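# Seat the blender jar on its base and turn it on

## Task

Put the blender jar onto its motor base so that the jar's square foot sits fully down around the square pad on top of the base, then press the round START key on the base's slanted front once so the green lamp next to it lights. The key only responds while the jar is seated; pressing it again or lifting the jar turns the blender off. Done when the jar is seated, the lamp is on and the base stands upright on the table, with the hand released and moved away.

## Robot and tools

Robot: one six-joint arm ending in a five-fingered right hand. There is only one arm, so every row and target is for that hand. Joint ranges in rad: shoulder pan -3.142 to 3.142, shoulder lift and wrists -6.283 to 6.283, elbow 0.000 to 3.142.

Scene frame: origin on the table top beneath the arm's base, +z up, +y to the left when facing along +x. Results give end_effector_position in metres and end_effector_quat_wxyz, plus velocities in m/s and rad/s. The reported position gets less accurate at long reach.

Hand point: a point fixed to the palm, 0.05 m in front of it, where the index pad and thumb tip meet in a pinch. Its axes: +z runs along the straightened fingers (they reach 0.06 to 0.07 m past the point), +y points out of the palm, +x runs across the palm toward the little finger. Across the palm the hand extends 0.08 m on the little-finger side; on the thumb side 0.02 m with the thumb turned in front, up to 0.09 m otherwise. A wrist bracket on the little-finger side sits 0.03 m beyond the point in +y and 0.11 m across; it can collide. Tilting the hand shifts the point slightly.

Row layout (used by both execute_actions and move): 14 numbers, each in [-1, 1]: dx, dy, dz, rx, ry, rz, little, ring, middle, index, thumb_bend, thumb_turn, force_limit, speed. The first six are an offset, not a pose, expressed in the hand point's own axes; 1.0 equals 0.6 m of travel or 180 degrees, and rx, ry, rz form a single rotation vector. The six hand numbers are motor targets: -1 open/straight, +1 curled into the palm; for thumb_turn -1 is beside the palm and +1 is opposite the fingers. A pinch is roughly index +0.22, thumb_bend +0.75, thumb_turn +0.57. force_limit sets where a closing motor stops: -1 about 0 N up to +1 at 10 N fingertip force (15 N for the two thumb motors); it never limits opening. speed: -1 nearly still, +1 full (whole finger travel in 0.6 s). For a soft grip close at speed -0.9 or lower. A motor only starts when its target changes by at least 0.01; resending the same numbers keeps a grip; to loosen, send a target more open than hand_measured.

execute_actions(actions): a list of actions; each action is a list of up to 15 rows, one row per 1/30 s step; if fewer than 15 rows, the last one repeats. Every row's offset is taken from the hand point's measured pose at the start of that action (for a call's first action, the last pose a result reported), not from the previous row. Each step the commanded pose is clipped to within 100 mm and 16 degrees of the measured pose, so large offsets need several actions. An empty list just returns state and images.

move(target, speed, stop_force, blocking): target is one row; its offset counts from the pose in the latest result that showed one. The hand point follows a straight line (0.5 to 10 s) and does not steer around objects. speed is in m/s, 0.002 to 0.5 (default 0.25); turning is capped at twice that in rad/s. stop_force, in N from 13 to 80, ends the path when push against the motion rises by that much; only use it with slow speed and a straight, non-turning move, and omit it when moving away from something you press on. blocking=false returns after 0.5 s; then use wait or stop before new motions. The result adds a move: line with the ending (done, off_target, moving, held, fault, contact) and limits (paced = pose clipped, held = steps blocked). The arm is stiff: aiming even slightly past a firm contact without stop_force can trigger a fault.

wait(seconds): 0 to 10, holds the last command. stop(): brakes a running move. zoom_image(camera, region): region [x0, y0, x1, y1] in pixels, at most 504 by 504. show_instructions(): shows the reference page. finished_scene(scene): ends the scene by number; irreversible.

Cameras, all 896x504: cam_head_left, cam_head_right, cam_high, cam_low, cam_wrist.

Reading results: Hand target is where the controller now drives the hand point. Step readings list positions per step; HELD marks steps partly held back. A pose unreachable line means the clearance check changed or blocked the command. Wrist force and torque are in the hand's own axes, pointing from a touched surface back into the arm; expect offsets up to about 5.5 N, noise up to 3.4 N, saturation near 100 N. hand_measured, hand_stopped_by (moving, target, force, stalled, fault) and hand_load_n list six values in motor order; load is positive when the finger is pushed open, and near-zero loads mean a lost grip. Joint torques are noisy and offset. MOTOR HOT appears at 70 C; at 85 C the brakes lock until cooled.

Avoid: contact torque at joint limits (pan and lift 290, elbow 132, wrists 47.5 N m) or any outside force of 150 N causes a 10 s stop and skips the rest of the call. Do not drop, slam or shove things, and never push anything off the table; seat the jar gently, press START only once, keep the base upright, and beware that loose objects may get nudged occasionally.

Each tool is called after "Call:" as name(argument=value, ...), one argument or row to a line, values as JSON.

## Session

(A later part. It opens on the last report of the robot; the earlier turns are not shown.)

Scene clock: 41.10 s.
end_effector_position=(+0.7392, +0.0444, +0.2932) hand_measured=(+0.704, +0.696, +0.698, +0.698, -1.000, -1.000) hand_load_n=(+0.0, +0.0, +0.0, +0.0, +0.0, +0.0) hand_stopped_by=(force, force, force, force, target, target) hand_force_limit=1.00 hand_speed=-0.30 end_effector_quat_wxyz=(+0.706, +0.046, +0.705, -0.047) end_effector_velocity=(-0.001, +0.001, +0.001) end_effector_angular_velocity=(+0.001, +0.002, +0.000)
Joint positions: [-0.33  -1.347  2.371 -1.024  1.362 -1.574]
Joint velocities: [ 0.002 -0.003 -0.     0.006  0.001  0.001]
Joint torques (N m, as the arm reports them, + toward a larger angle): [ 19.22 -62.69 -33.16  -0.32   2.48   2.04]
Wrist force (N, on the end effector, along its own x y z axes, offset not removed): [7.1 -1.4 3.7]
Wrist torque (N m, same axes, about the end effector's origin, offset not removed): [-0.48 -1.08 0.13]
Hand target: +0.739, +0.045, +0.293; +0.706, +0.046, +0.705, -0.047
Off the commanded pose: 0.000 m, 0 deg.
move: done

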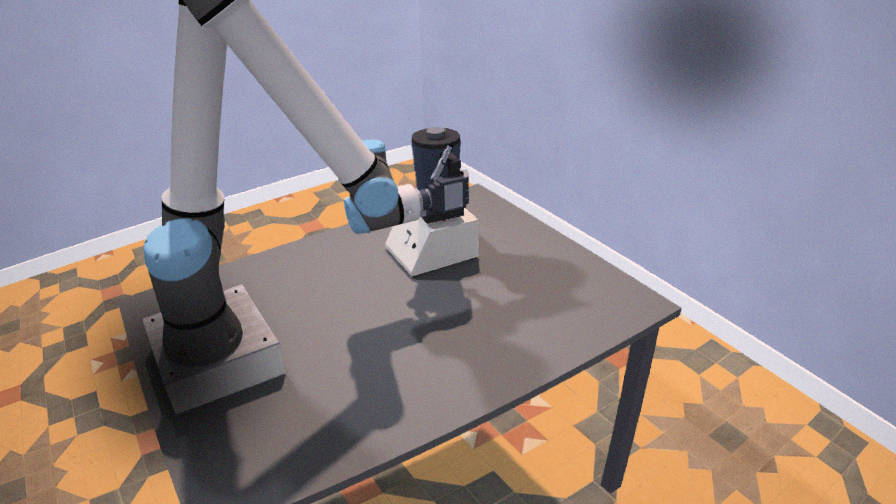

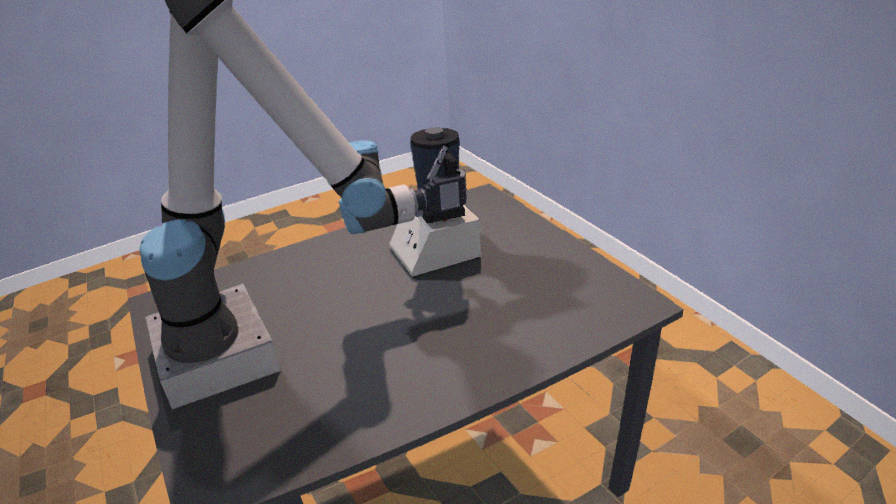

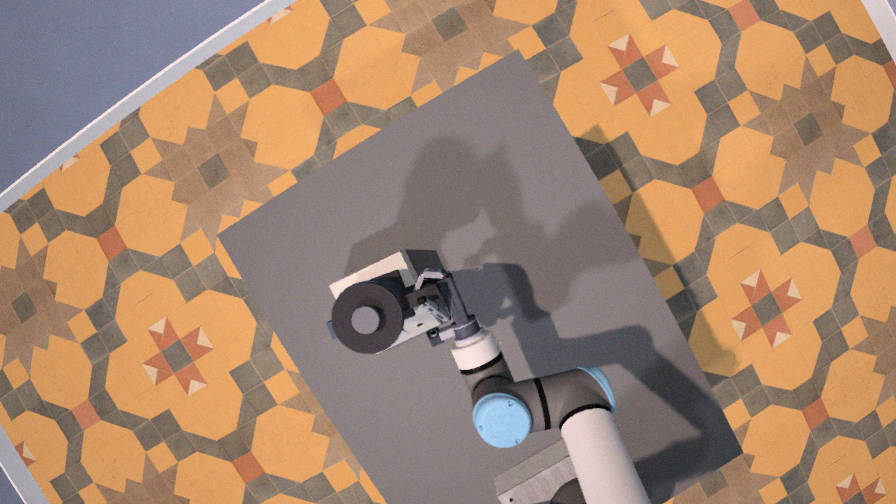

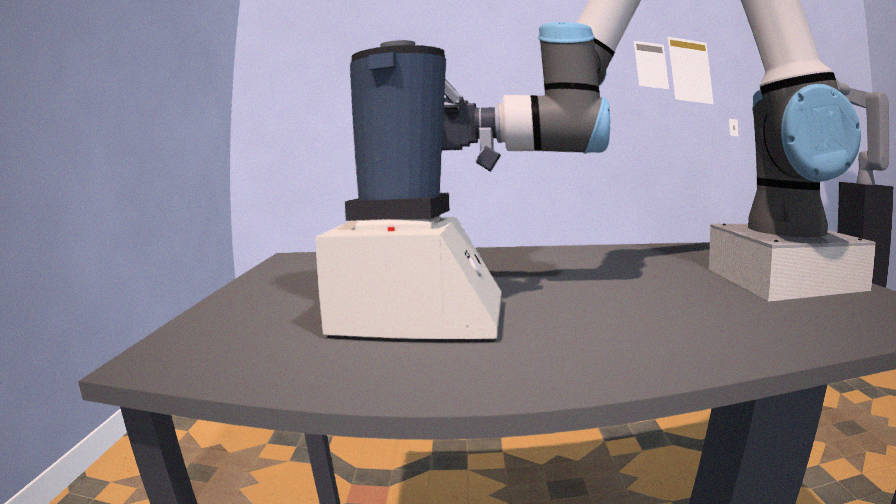

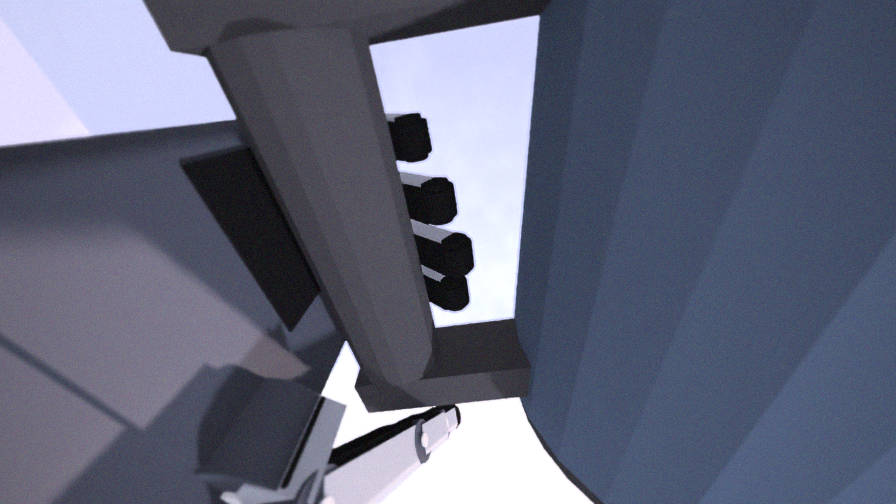

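Call:
move(
  target=[0,0.018,0,0,0,0,1,1,1,1,-1,-1,1,-0.3],
  speed=0.02,
)

Call:
move(
  target=[0.045,0,0,0,0,0,1,1,1,1,-1,-1,1,-0.3],
  speed=0.006,
  stop_force=28,
)

Call:
zoom_image(
  camera="cam_low",
  region=[300,20,520,300],
)

Scene clock: 44.17 s.
end_effector_position=(+0.7406, +0.0550, +0.2932) hand_measured=(+0.704, +0.696, +0.698, +0.698, -1.000, -1.000) hand_load_n=(+3.5, +0.0, +0.0, +0.0, +0.0, +0.0) hand_stopped_by=(force, force, force, force, target, target) hand_force_limit=1.00 hand_speed=-0.30 end_effector_quat_wxyz=(+0.706, +0.046, +0.705, -0.047) end_effector_velocity=(+0.001, +0.002, +0.001) end_effector_angular_velocity=(-0.001, -0.001, +0.000)
Joint positions: [-0.306 -1.345  2.367 -1.023  1.386 -1.574]
Joint velocities: [ 0.005  0.    -0.002  0.     0.004 -0.   ]
Joint torques (N m, as the arm reports them, + toward a larger angle): [ 16.3  -30.22 -32.5    0.36   3.79   1.23]
Wrist force (N, on the end effector, along its own x y z axes, offset not removed): [8.8 4.8 8.2]
Wrist torque (N m, same axes, about the end effector's origin, offset not removed): [-0.33 -1.68 0.43]
Hand target: +0.741, +0.055, +0.293; +0.706, +0.046, +0.705, -0.047
Off the commanded pose: 0.000 m, 0 deg.
move: done

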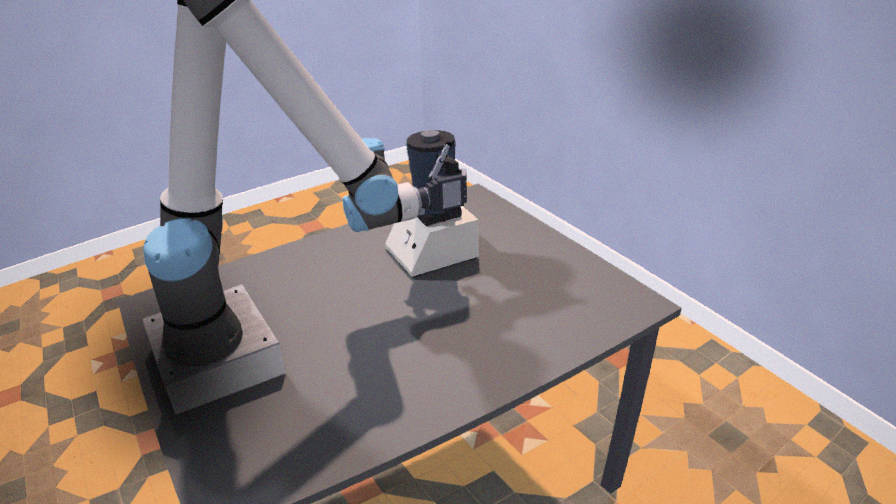

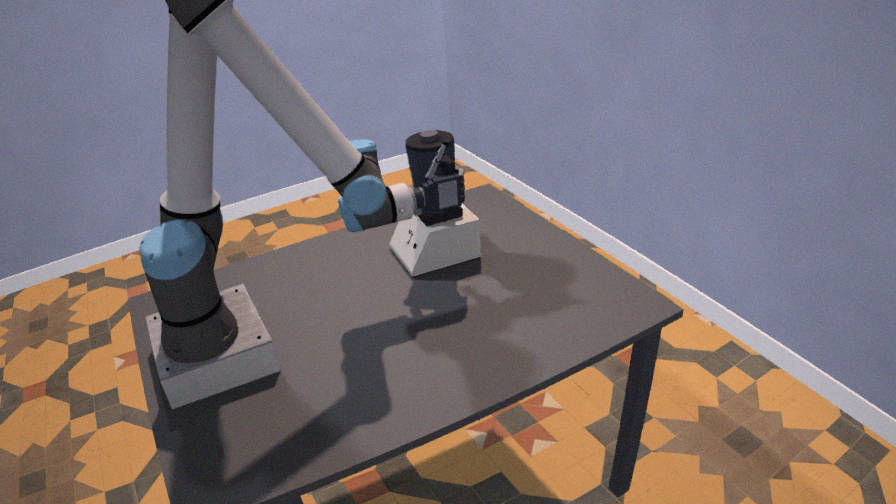

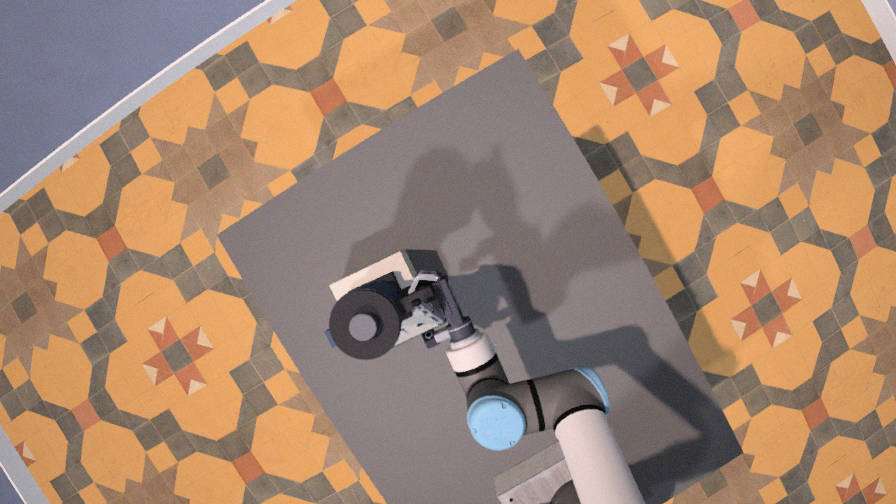

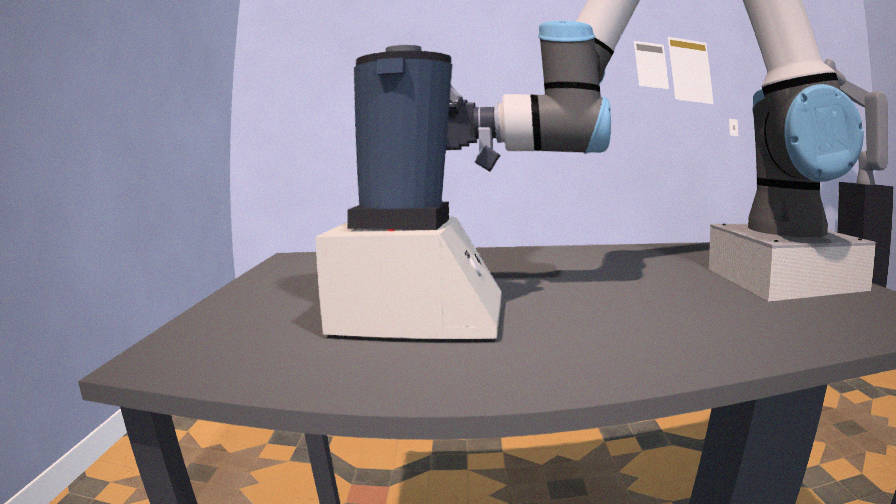

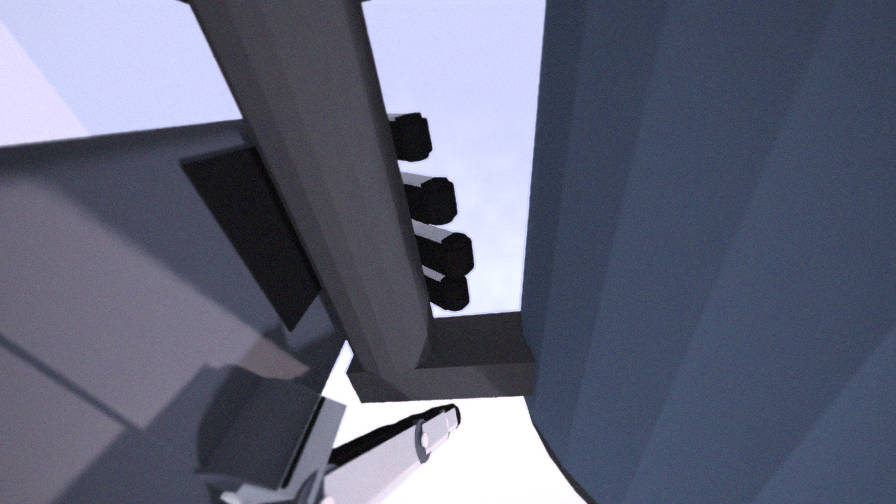

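Scene clock: 47.63 s.
end_effector_position=(+0.7406, +0.0549, +0.2747) hand_measured=(+0.704, +0.696, +0.698, +0.698, -1.000, -1.000) hand_load_n=(+7.5, +5.5, +2.0, +0.0, +1.0, +0.0) hand_stopped_by=(force, force, force, force, target, target) hand_force_limit=1.00 hand_speed=-0.30 end_effector_quat_wxyz=(+0.706, +0.046, +0.705, -0.047) end_effector_velocity=(-0.001, +0.000, +0.001) end_effector_angular_velocity=(+0.002, +0.003, -0.000)
Joint positions: [-0.306 -1.307  2.375 -1.068  1.386 -1.574]
Joint velocities: [-0.    -0.005  0.001  0.007 -0.     0.001]
Joint torques (N m, as the arm reports them, + toward a larger angle): [ -8.94 -47.69   5.7    8.82  -4.57  -0.33]
Wrist force (N, on the end effector, along its own x y z axes, offset not removed): [-19.2 -3.5 23.7]
Wrist torque (N m, same axes, about the end effector's origin, offset not removed): [-1.08 -1.47 0.24]
Hand target: +0.741, +0.055, +0.275; +0.706, +0.046, +0.705, -0.047
Off the commanded pose: 0.009 m, 0 deg.
move: contact

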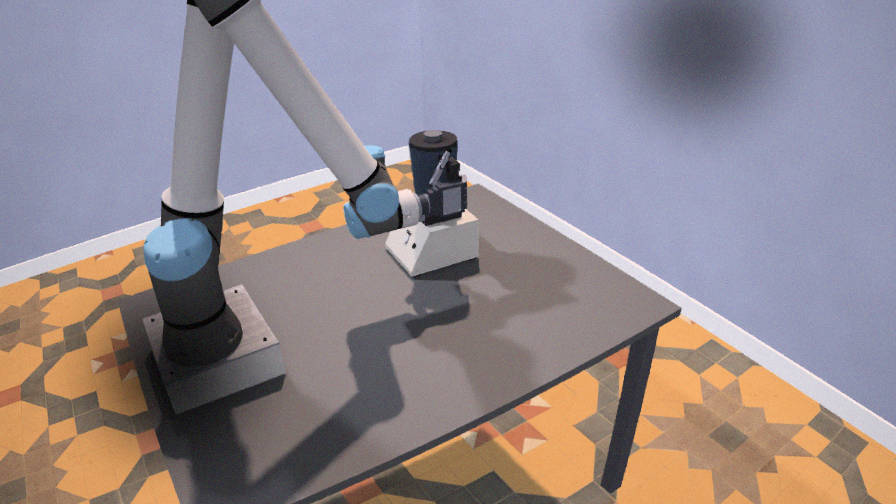

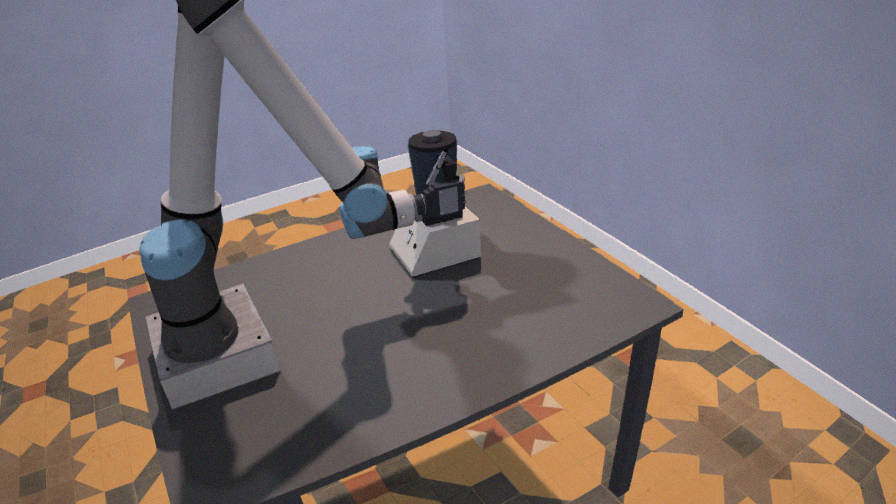

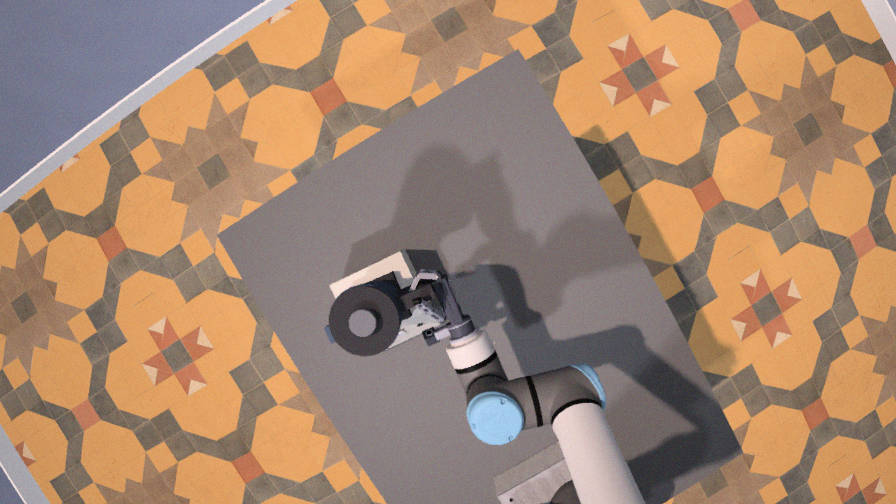

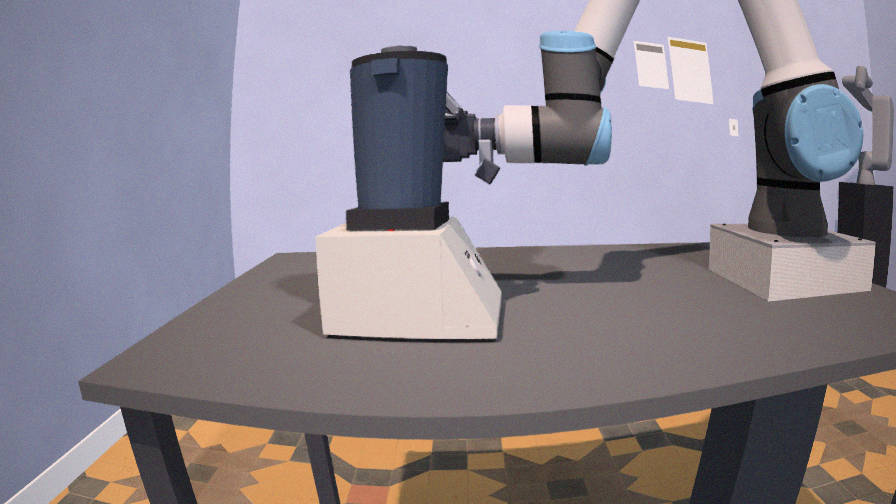

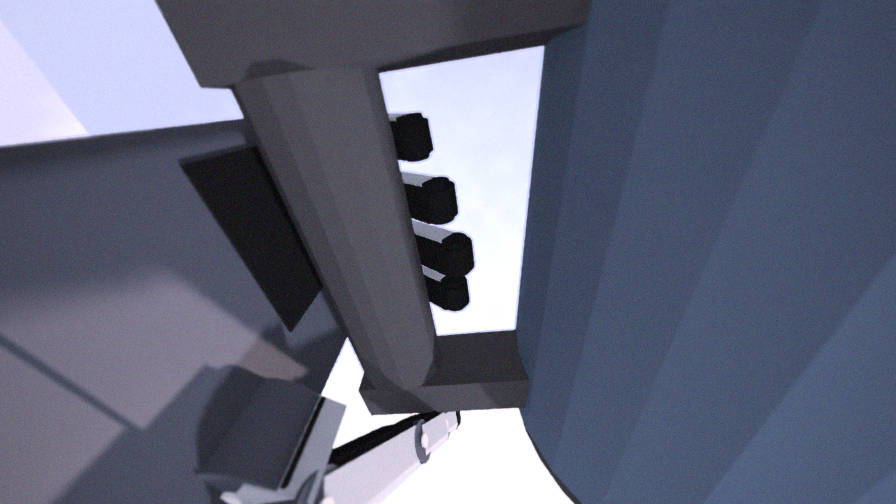

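Region (300, 20, 520, 300) of cam_low's 896x504 image, scaled by 1.800, with more detail than that image has; it fills the left 396 columns of this view, and the rest is white.

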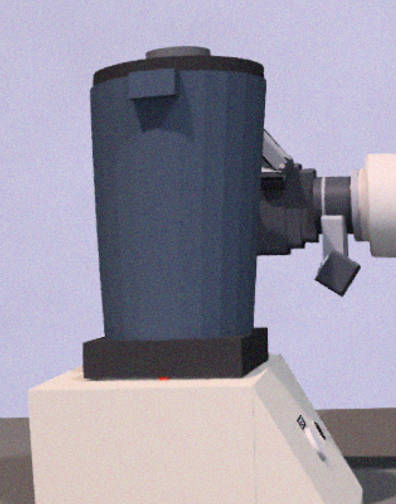

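Call:
move(
  target=[-0.006,0,0,0,0,0,0.2,0.2,0.2,0.2,-1,-1,1,-0.5],
  speed=0.02,
)

Call:
move(
  target=[0,-0.03,0,0,0,0,-1,-1,-1,-1,-1,-1,1,0],
  speed=0.04,
)

Call:
move(
  target=[0,0,-0.25,0,0,0,-1,-1,-1,-1,-1,-1,1,0],
)

Call:
zoom_image(
  camera="cam_low",
  region=[300,100,520,300],
)

Call:
zoom_image(
  camera="cam_head_left",
  region=[370,120,500,290],
)

Scene clock: 50.07 s.
end_effector_position=(+0.7406, +0.0549, +0.2783) hand_measured=(+0.200, +0.200, +0.200, +0.200, -1.000, -1.000) hand_load_n=(+0.0, +0.0, +0.0, +0.0, +0.0, +0.0) hand_stopped_by=(target, target, target, target, target, target) hand_force_limit=1.00 hand_speed=-0.50 end_effector_quat_wxyz=(+0.706, +0.046, +0.705, -0.047) end_effector_velocity=(+0.000, +0.000, +0.001) end_effector_angular_velocity=(+0.000, -0.001, +0.001)
Joint positions: [-0.306 -1.315  2.374 -1.059  1.386 -1.574]
Joint velocities: [ 0.001 -0.001 -0.001  0.001  0.     0.   ]
Joint torques (N m, as the arm reports them, + toward a larger angle): [  3.12 -65.49 -33.64   0.42   0.93   0.46]
Wrist force (N, on the end effector, along its own x y z axes, offset not removed): [6.7 0.2 1.9]
Wrist torque (N m, same axes, about the end effector's origin, offset not removed): [-0.36 -1.13 0.10]
Hand target: +0.741, +0.055, +0.278; +0.706, +0.046, +0.705, -0.047
Off the commanded pose: 0.000 m, 0 deg.
move: done

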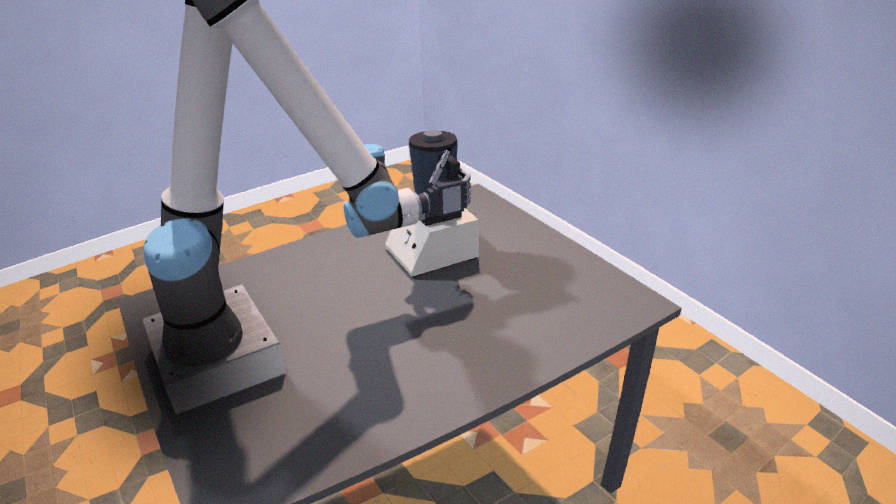

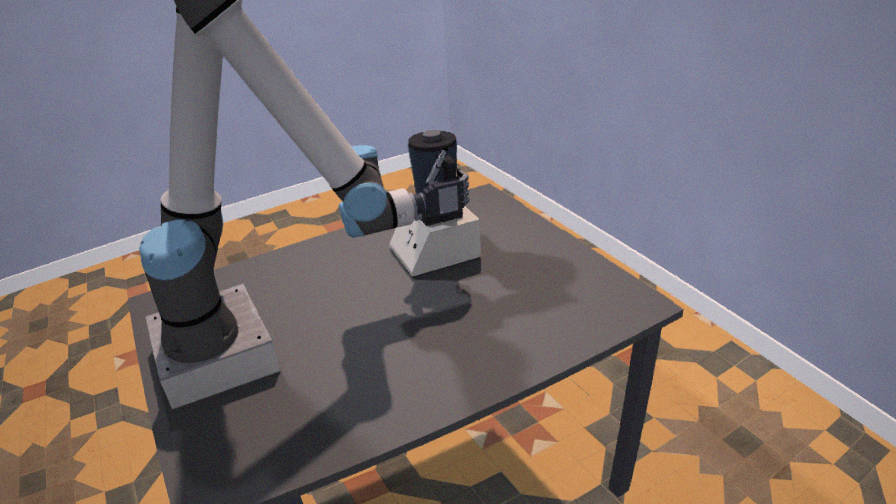

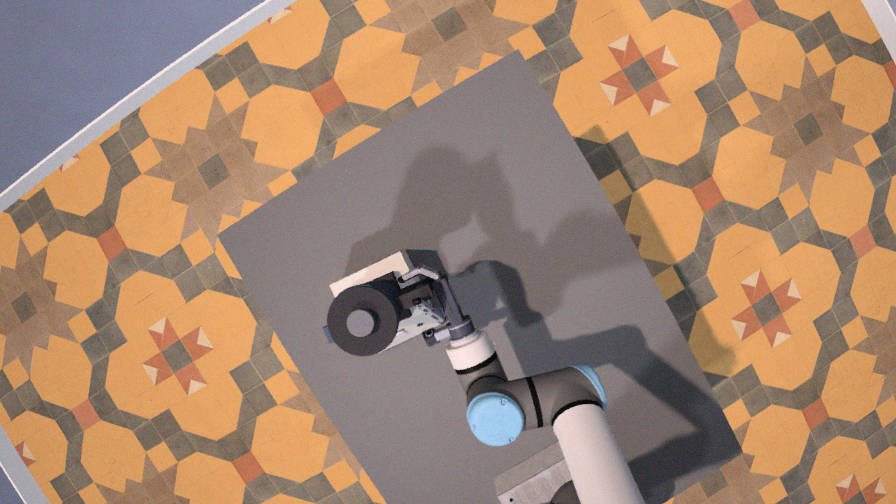

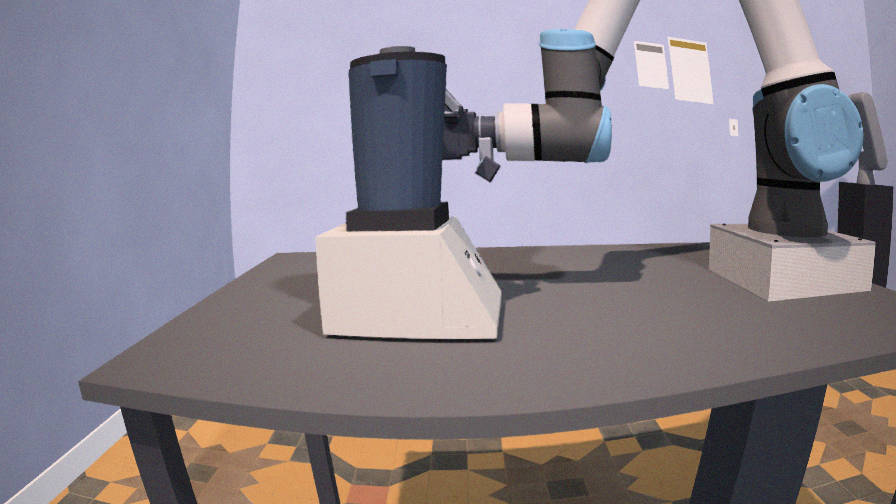

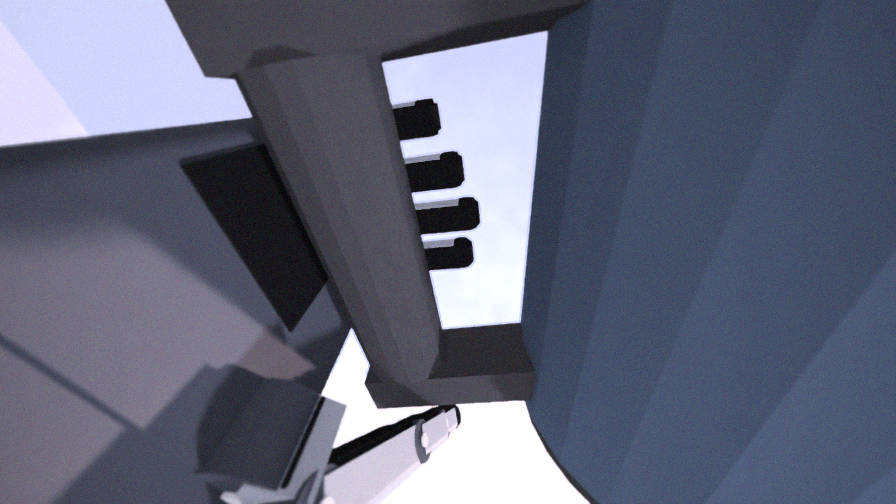

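Scene clock: 51.07 s.
end_effector_position=(+0.7382, +0.0371, +0.2783) hand_measured=(-1.000, -1.000, -1.000, -1.000, -1.000, -1.000) hand_load_n=(+0.0, +0.0, +0.0, +0.0, +0.0, +0.0) hand_stopped_by=(target, target, target, target, target, target) hand_force_limit=1.00 hand_speed=0.00 end_effector_quat_wxyz=(+0.706, +0.046, +0.705, -0.047) end_effector_velocity=(+0.000, -0.001, +0.001) end_effector_angular_velocity=(-0.000, -0.001, +0.000)
Joint positions: [-0.346 -1.319  2.38  -1.062  1.345 -1.574]
Joint velocities: [-0.001 -0.    -0.     0.    -0.001  0.   ]
Joint torques (N m, as the arm reports them, + toward a larger angle): [-15.6  -62.3   -9.97  -4.32  -2.98  -2.99]
Wrist force (N, on the end effector, along its own x y z axes, offset not removed): [6.4 2.3 4.2]
Wrist torque (N m, same axes, about the end effector's origin, offset not removed): [-0.16 -1.14 0.13]
Hand target: +0.738, +0.037, +0.278; +0.706, +0.046, +0.705, -0.047
Off the commanded pose: 0.000 m, 0 deg.
move: done

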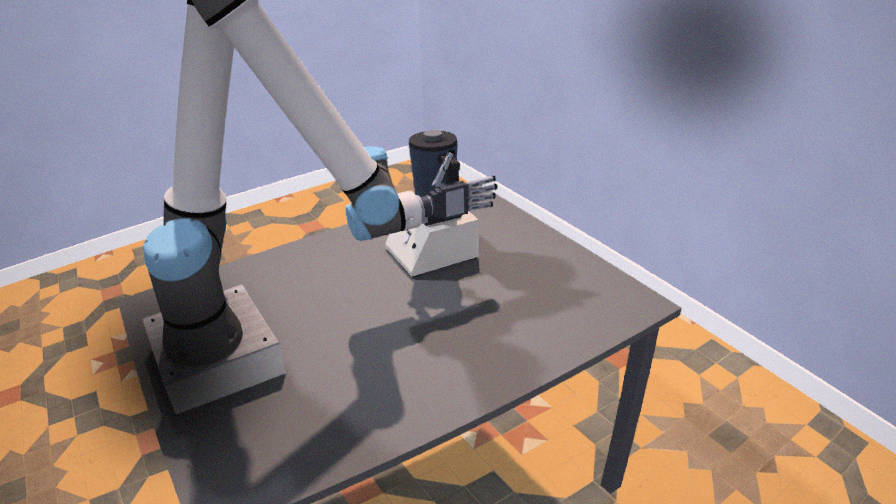

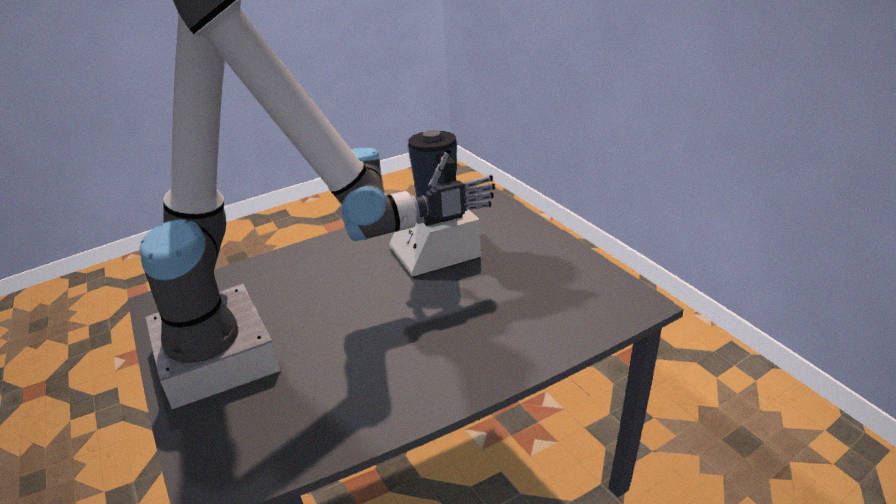

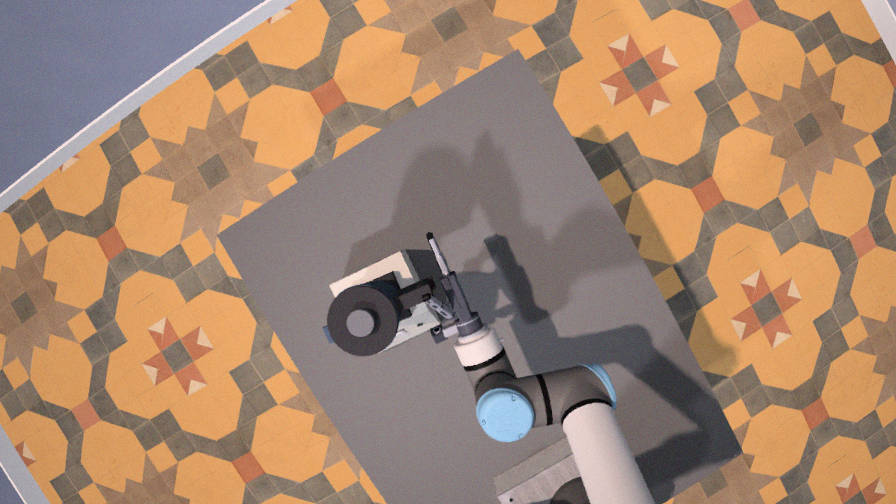

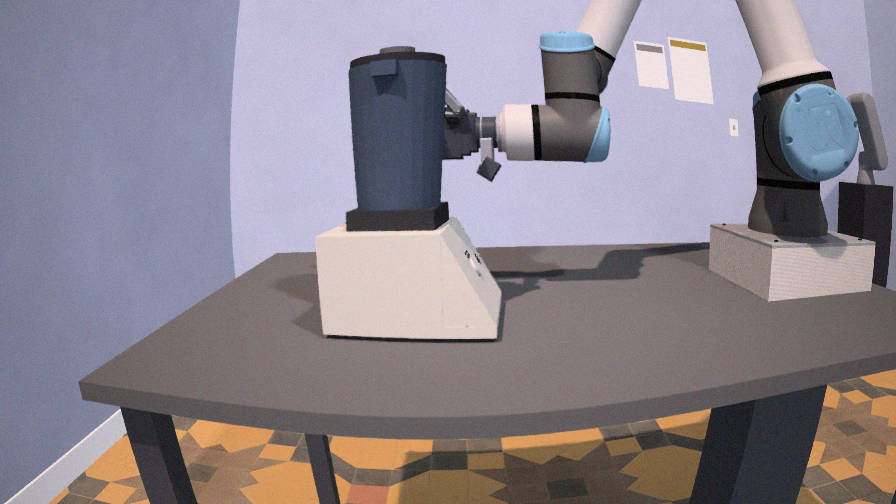

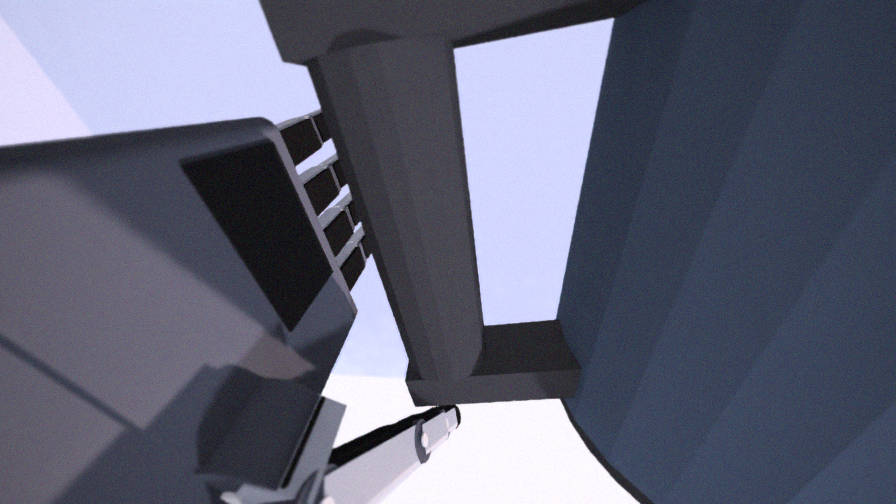

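Scene clock: 52.37 s.
end_effector_position=(+0.5897, +0.0567, +0.2783) hand_measured=(-1.000, -1.000, -1.000, -1.000, -1.000, -1.000) hand_load_n=(+0.0, +0.0, +0.0, +0.0, +0.0, +0.0) hand_stopped_by=(target, target, target, target, target, target) hand_force_limit=1.00 hand_speed=0.00 end_effector_quat_wxyz=(+0.706, +0.046, +0.705, -0.047) end_effector_velocity=(-0.002, -0.001, +0.000) end_effector_angular_velocity=(-0.000, +0.001, -0.000)
Joint positions: [-0.467 -1.531  2.664 -1.134  1.224 -1.574]
Joint velocities: [-0.006 -0.005  0.004  0.002 -0.005 -0.001]
Joint torques (N m, as the arm reports them, + toward a larger angle): [ -9.73 -40.22  -6.98   0.1   -3.09  -2.84]
Wrist force (N, on the end effector, along its own x y z axes, offset not removed): [6.5 -0.3 2.4]
Wrist torque (N m, same axes, about the end effector's origin, offset not removed): [-0.51 -1.11 0.08]
Hand target: +0.590, +0.057, +0.278; +0.706, +0.046, +0.705, -0.047
Off the commanded pose: 0.000 m, 0 deg.
move: done

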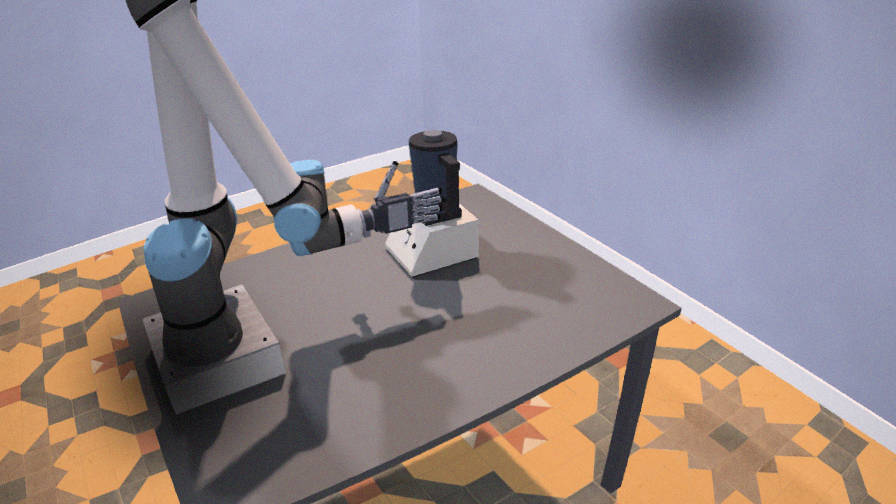

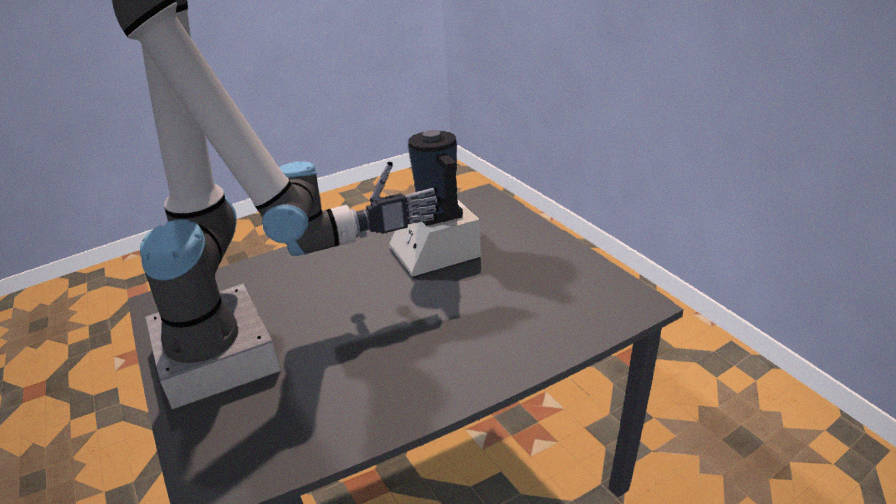

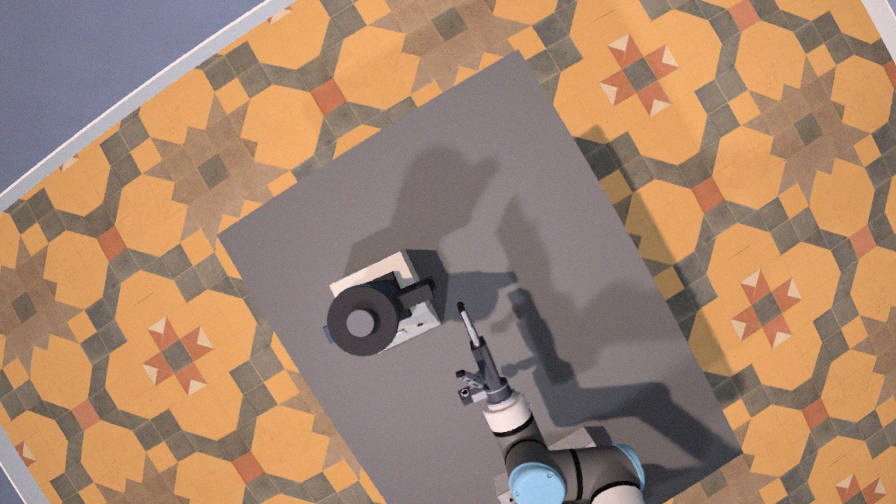

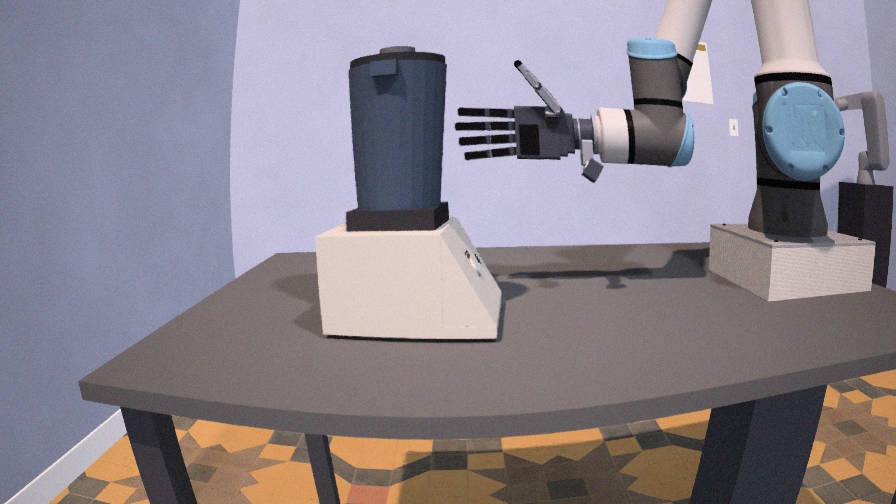

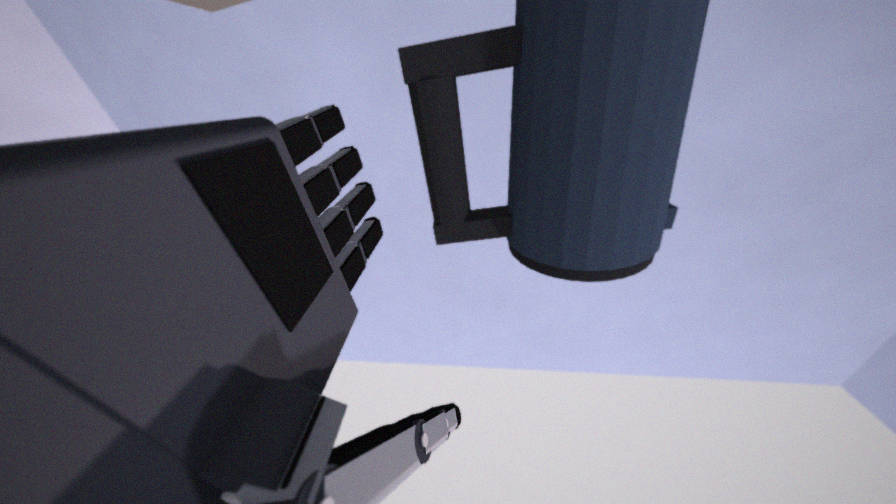

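Region (300, 100, 520, 300) of cam_low's 896x504 image, scaled by 2.291, with more detail than that image has; it fills the top 458 rows of this view, and the rest is white.

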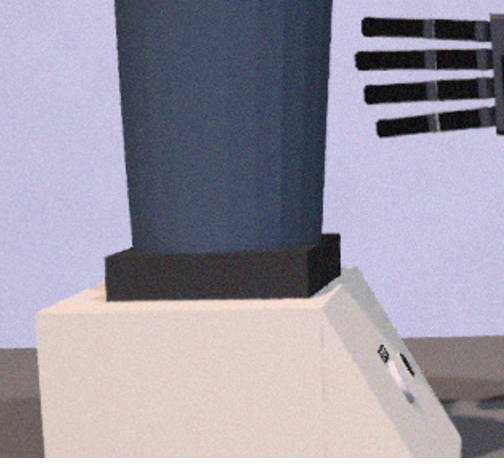

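Region (370, 120, 500, 290) of cam_head_left's 896x504 image, scaled by 2.965, with more detail than that image has; it fills the left 385 columns of this view, and the rest is white.

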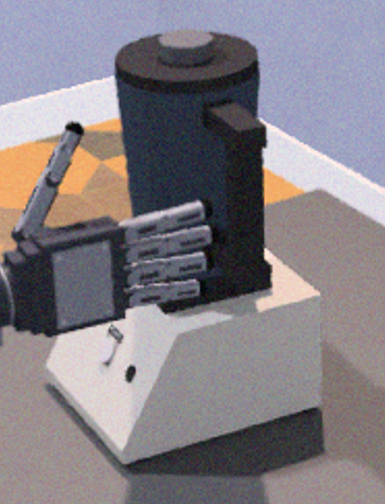

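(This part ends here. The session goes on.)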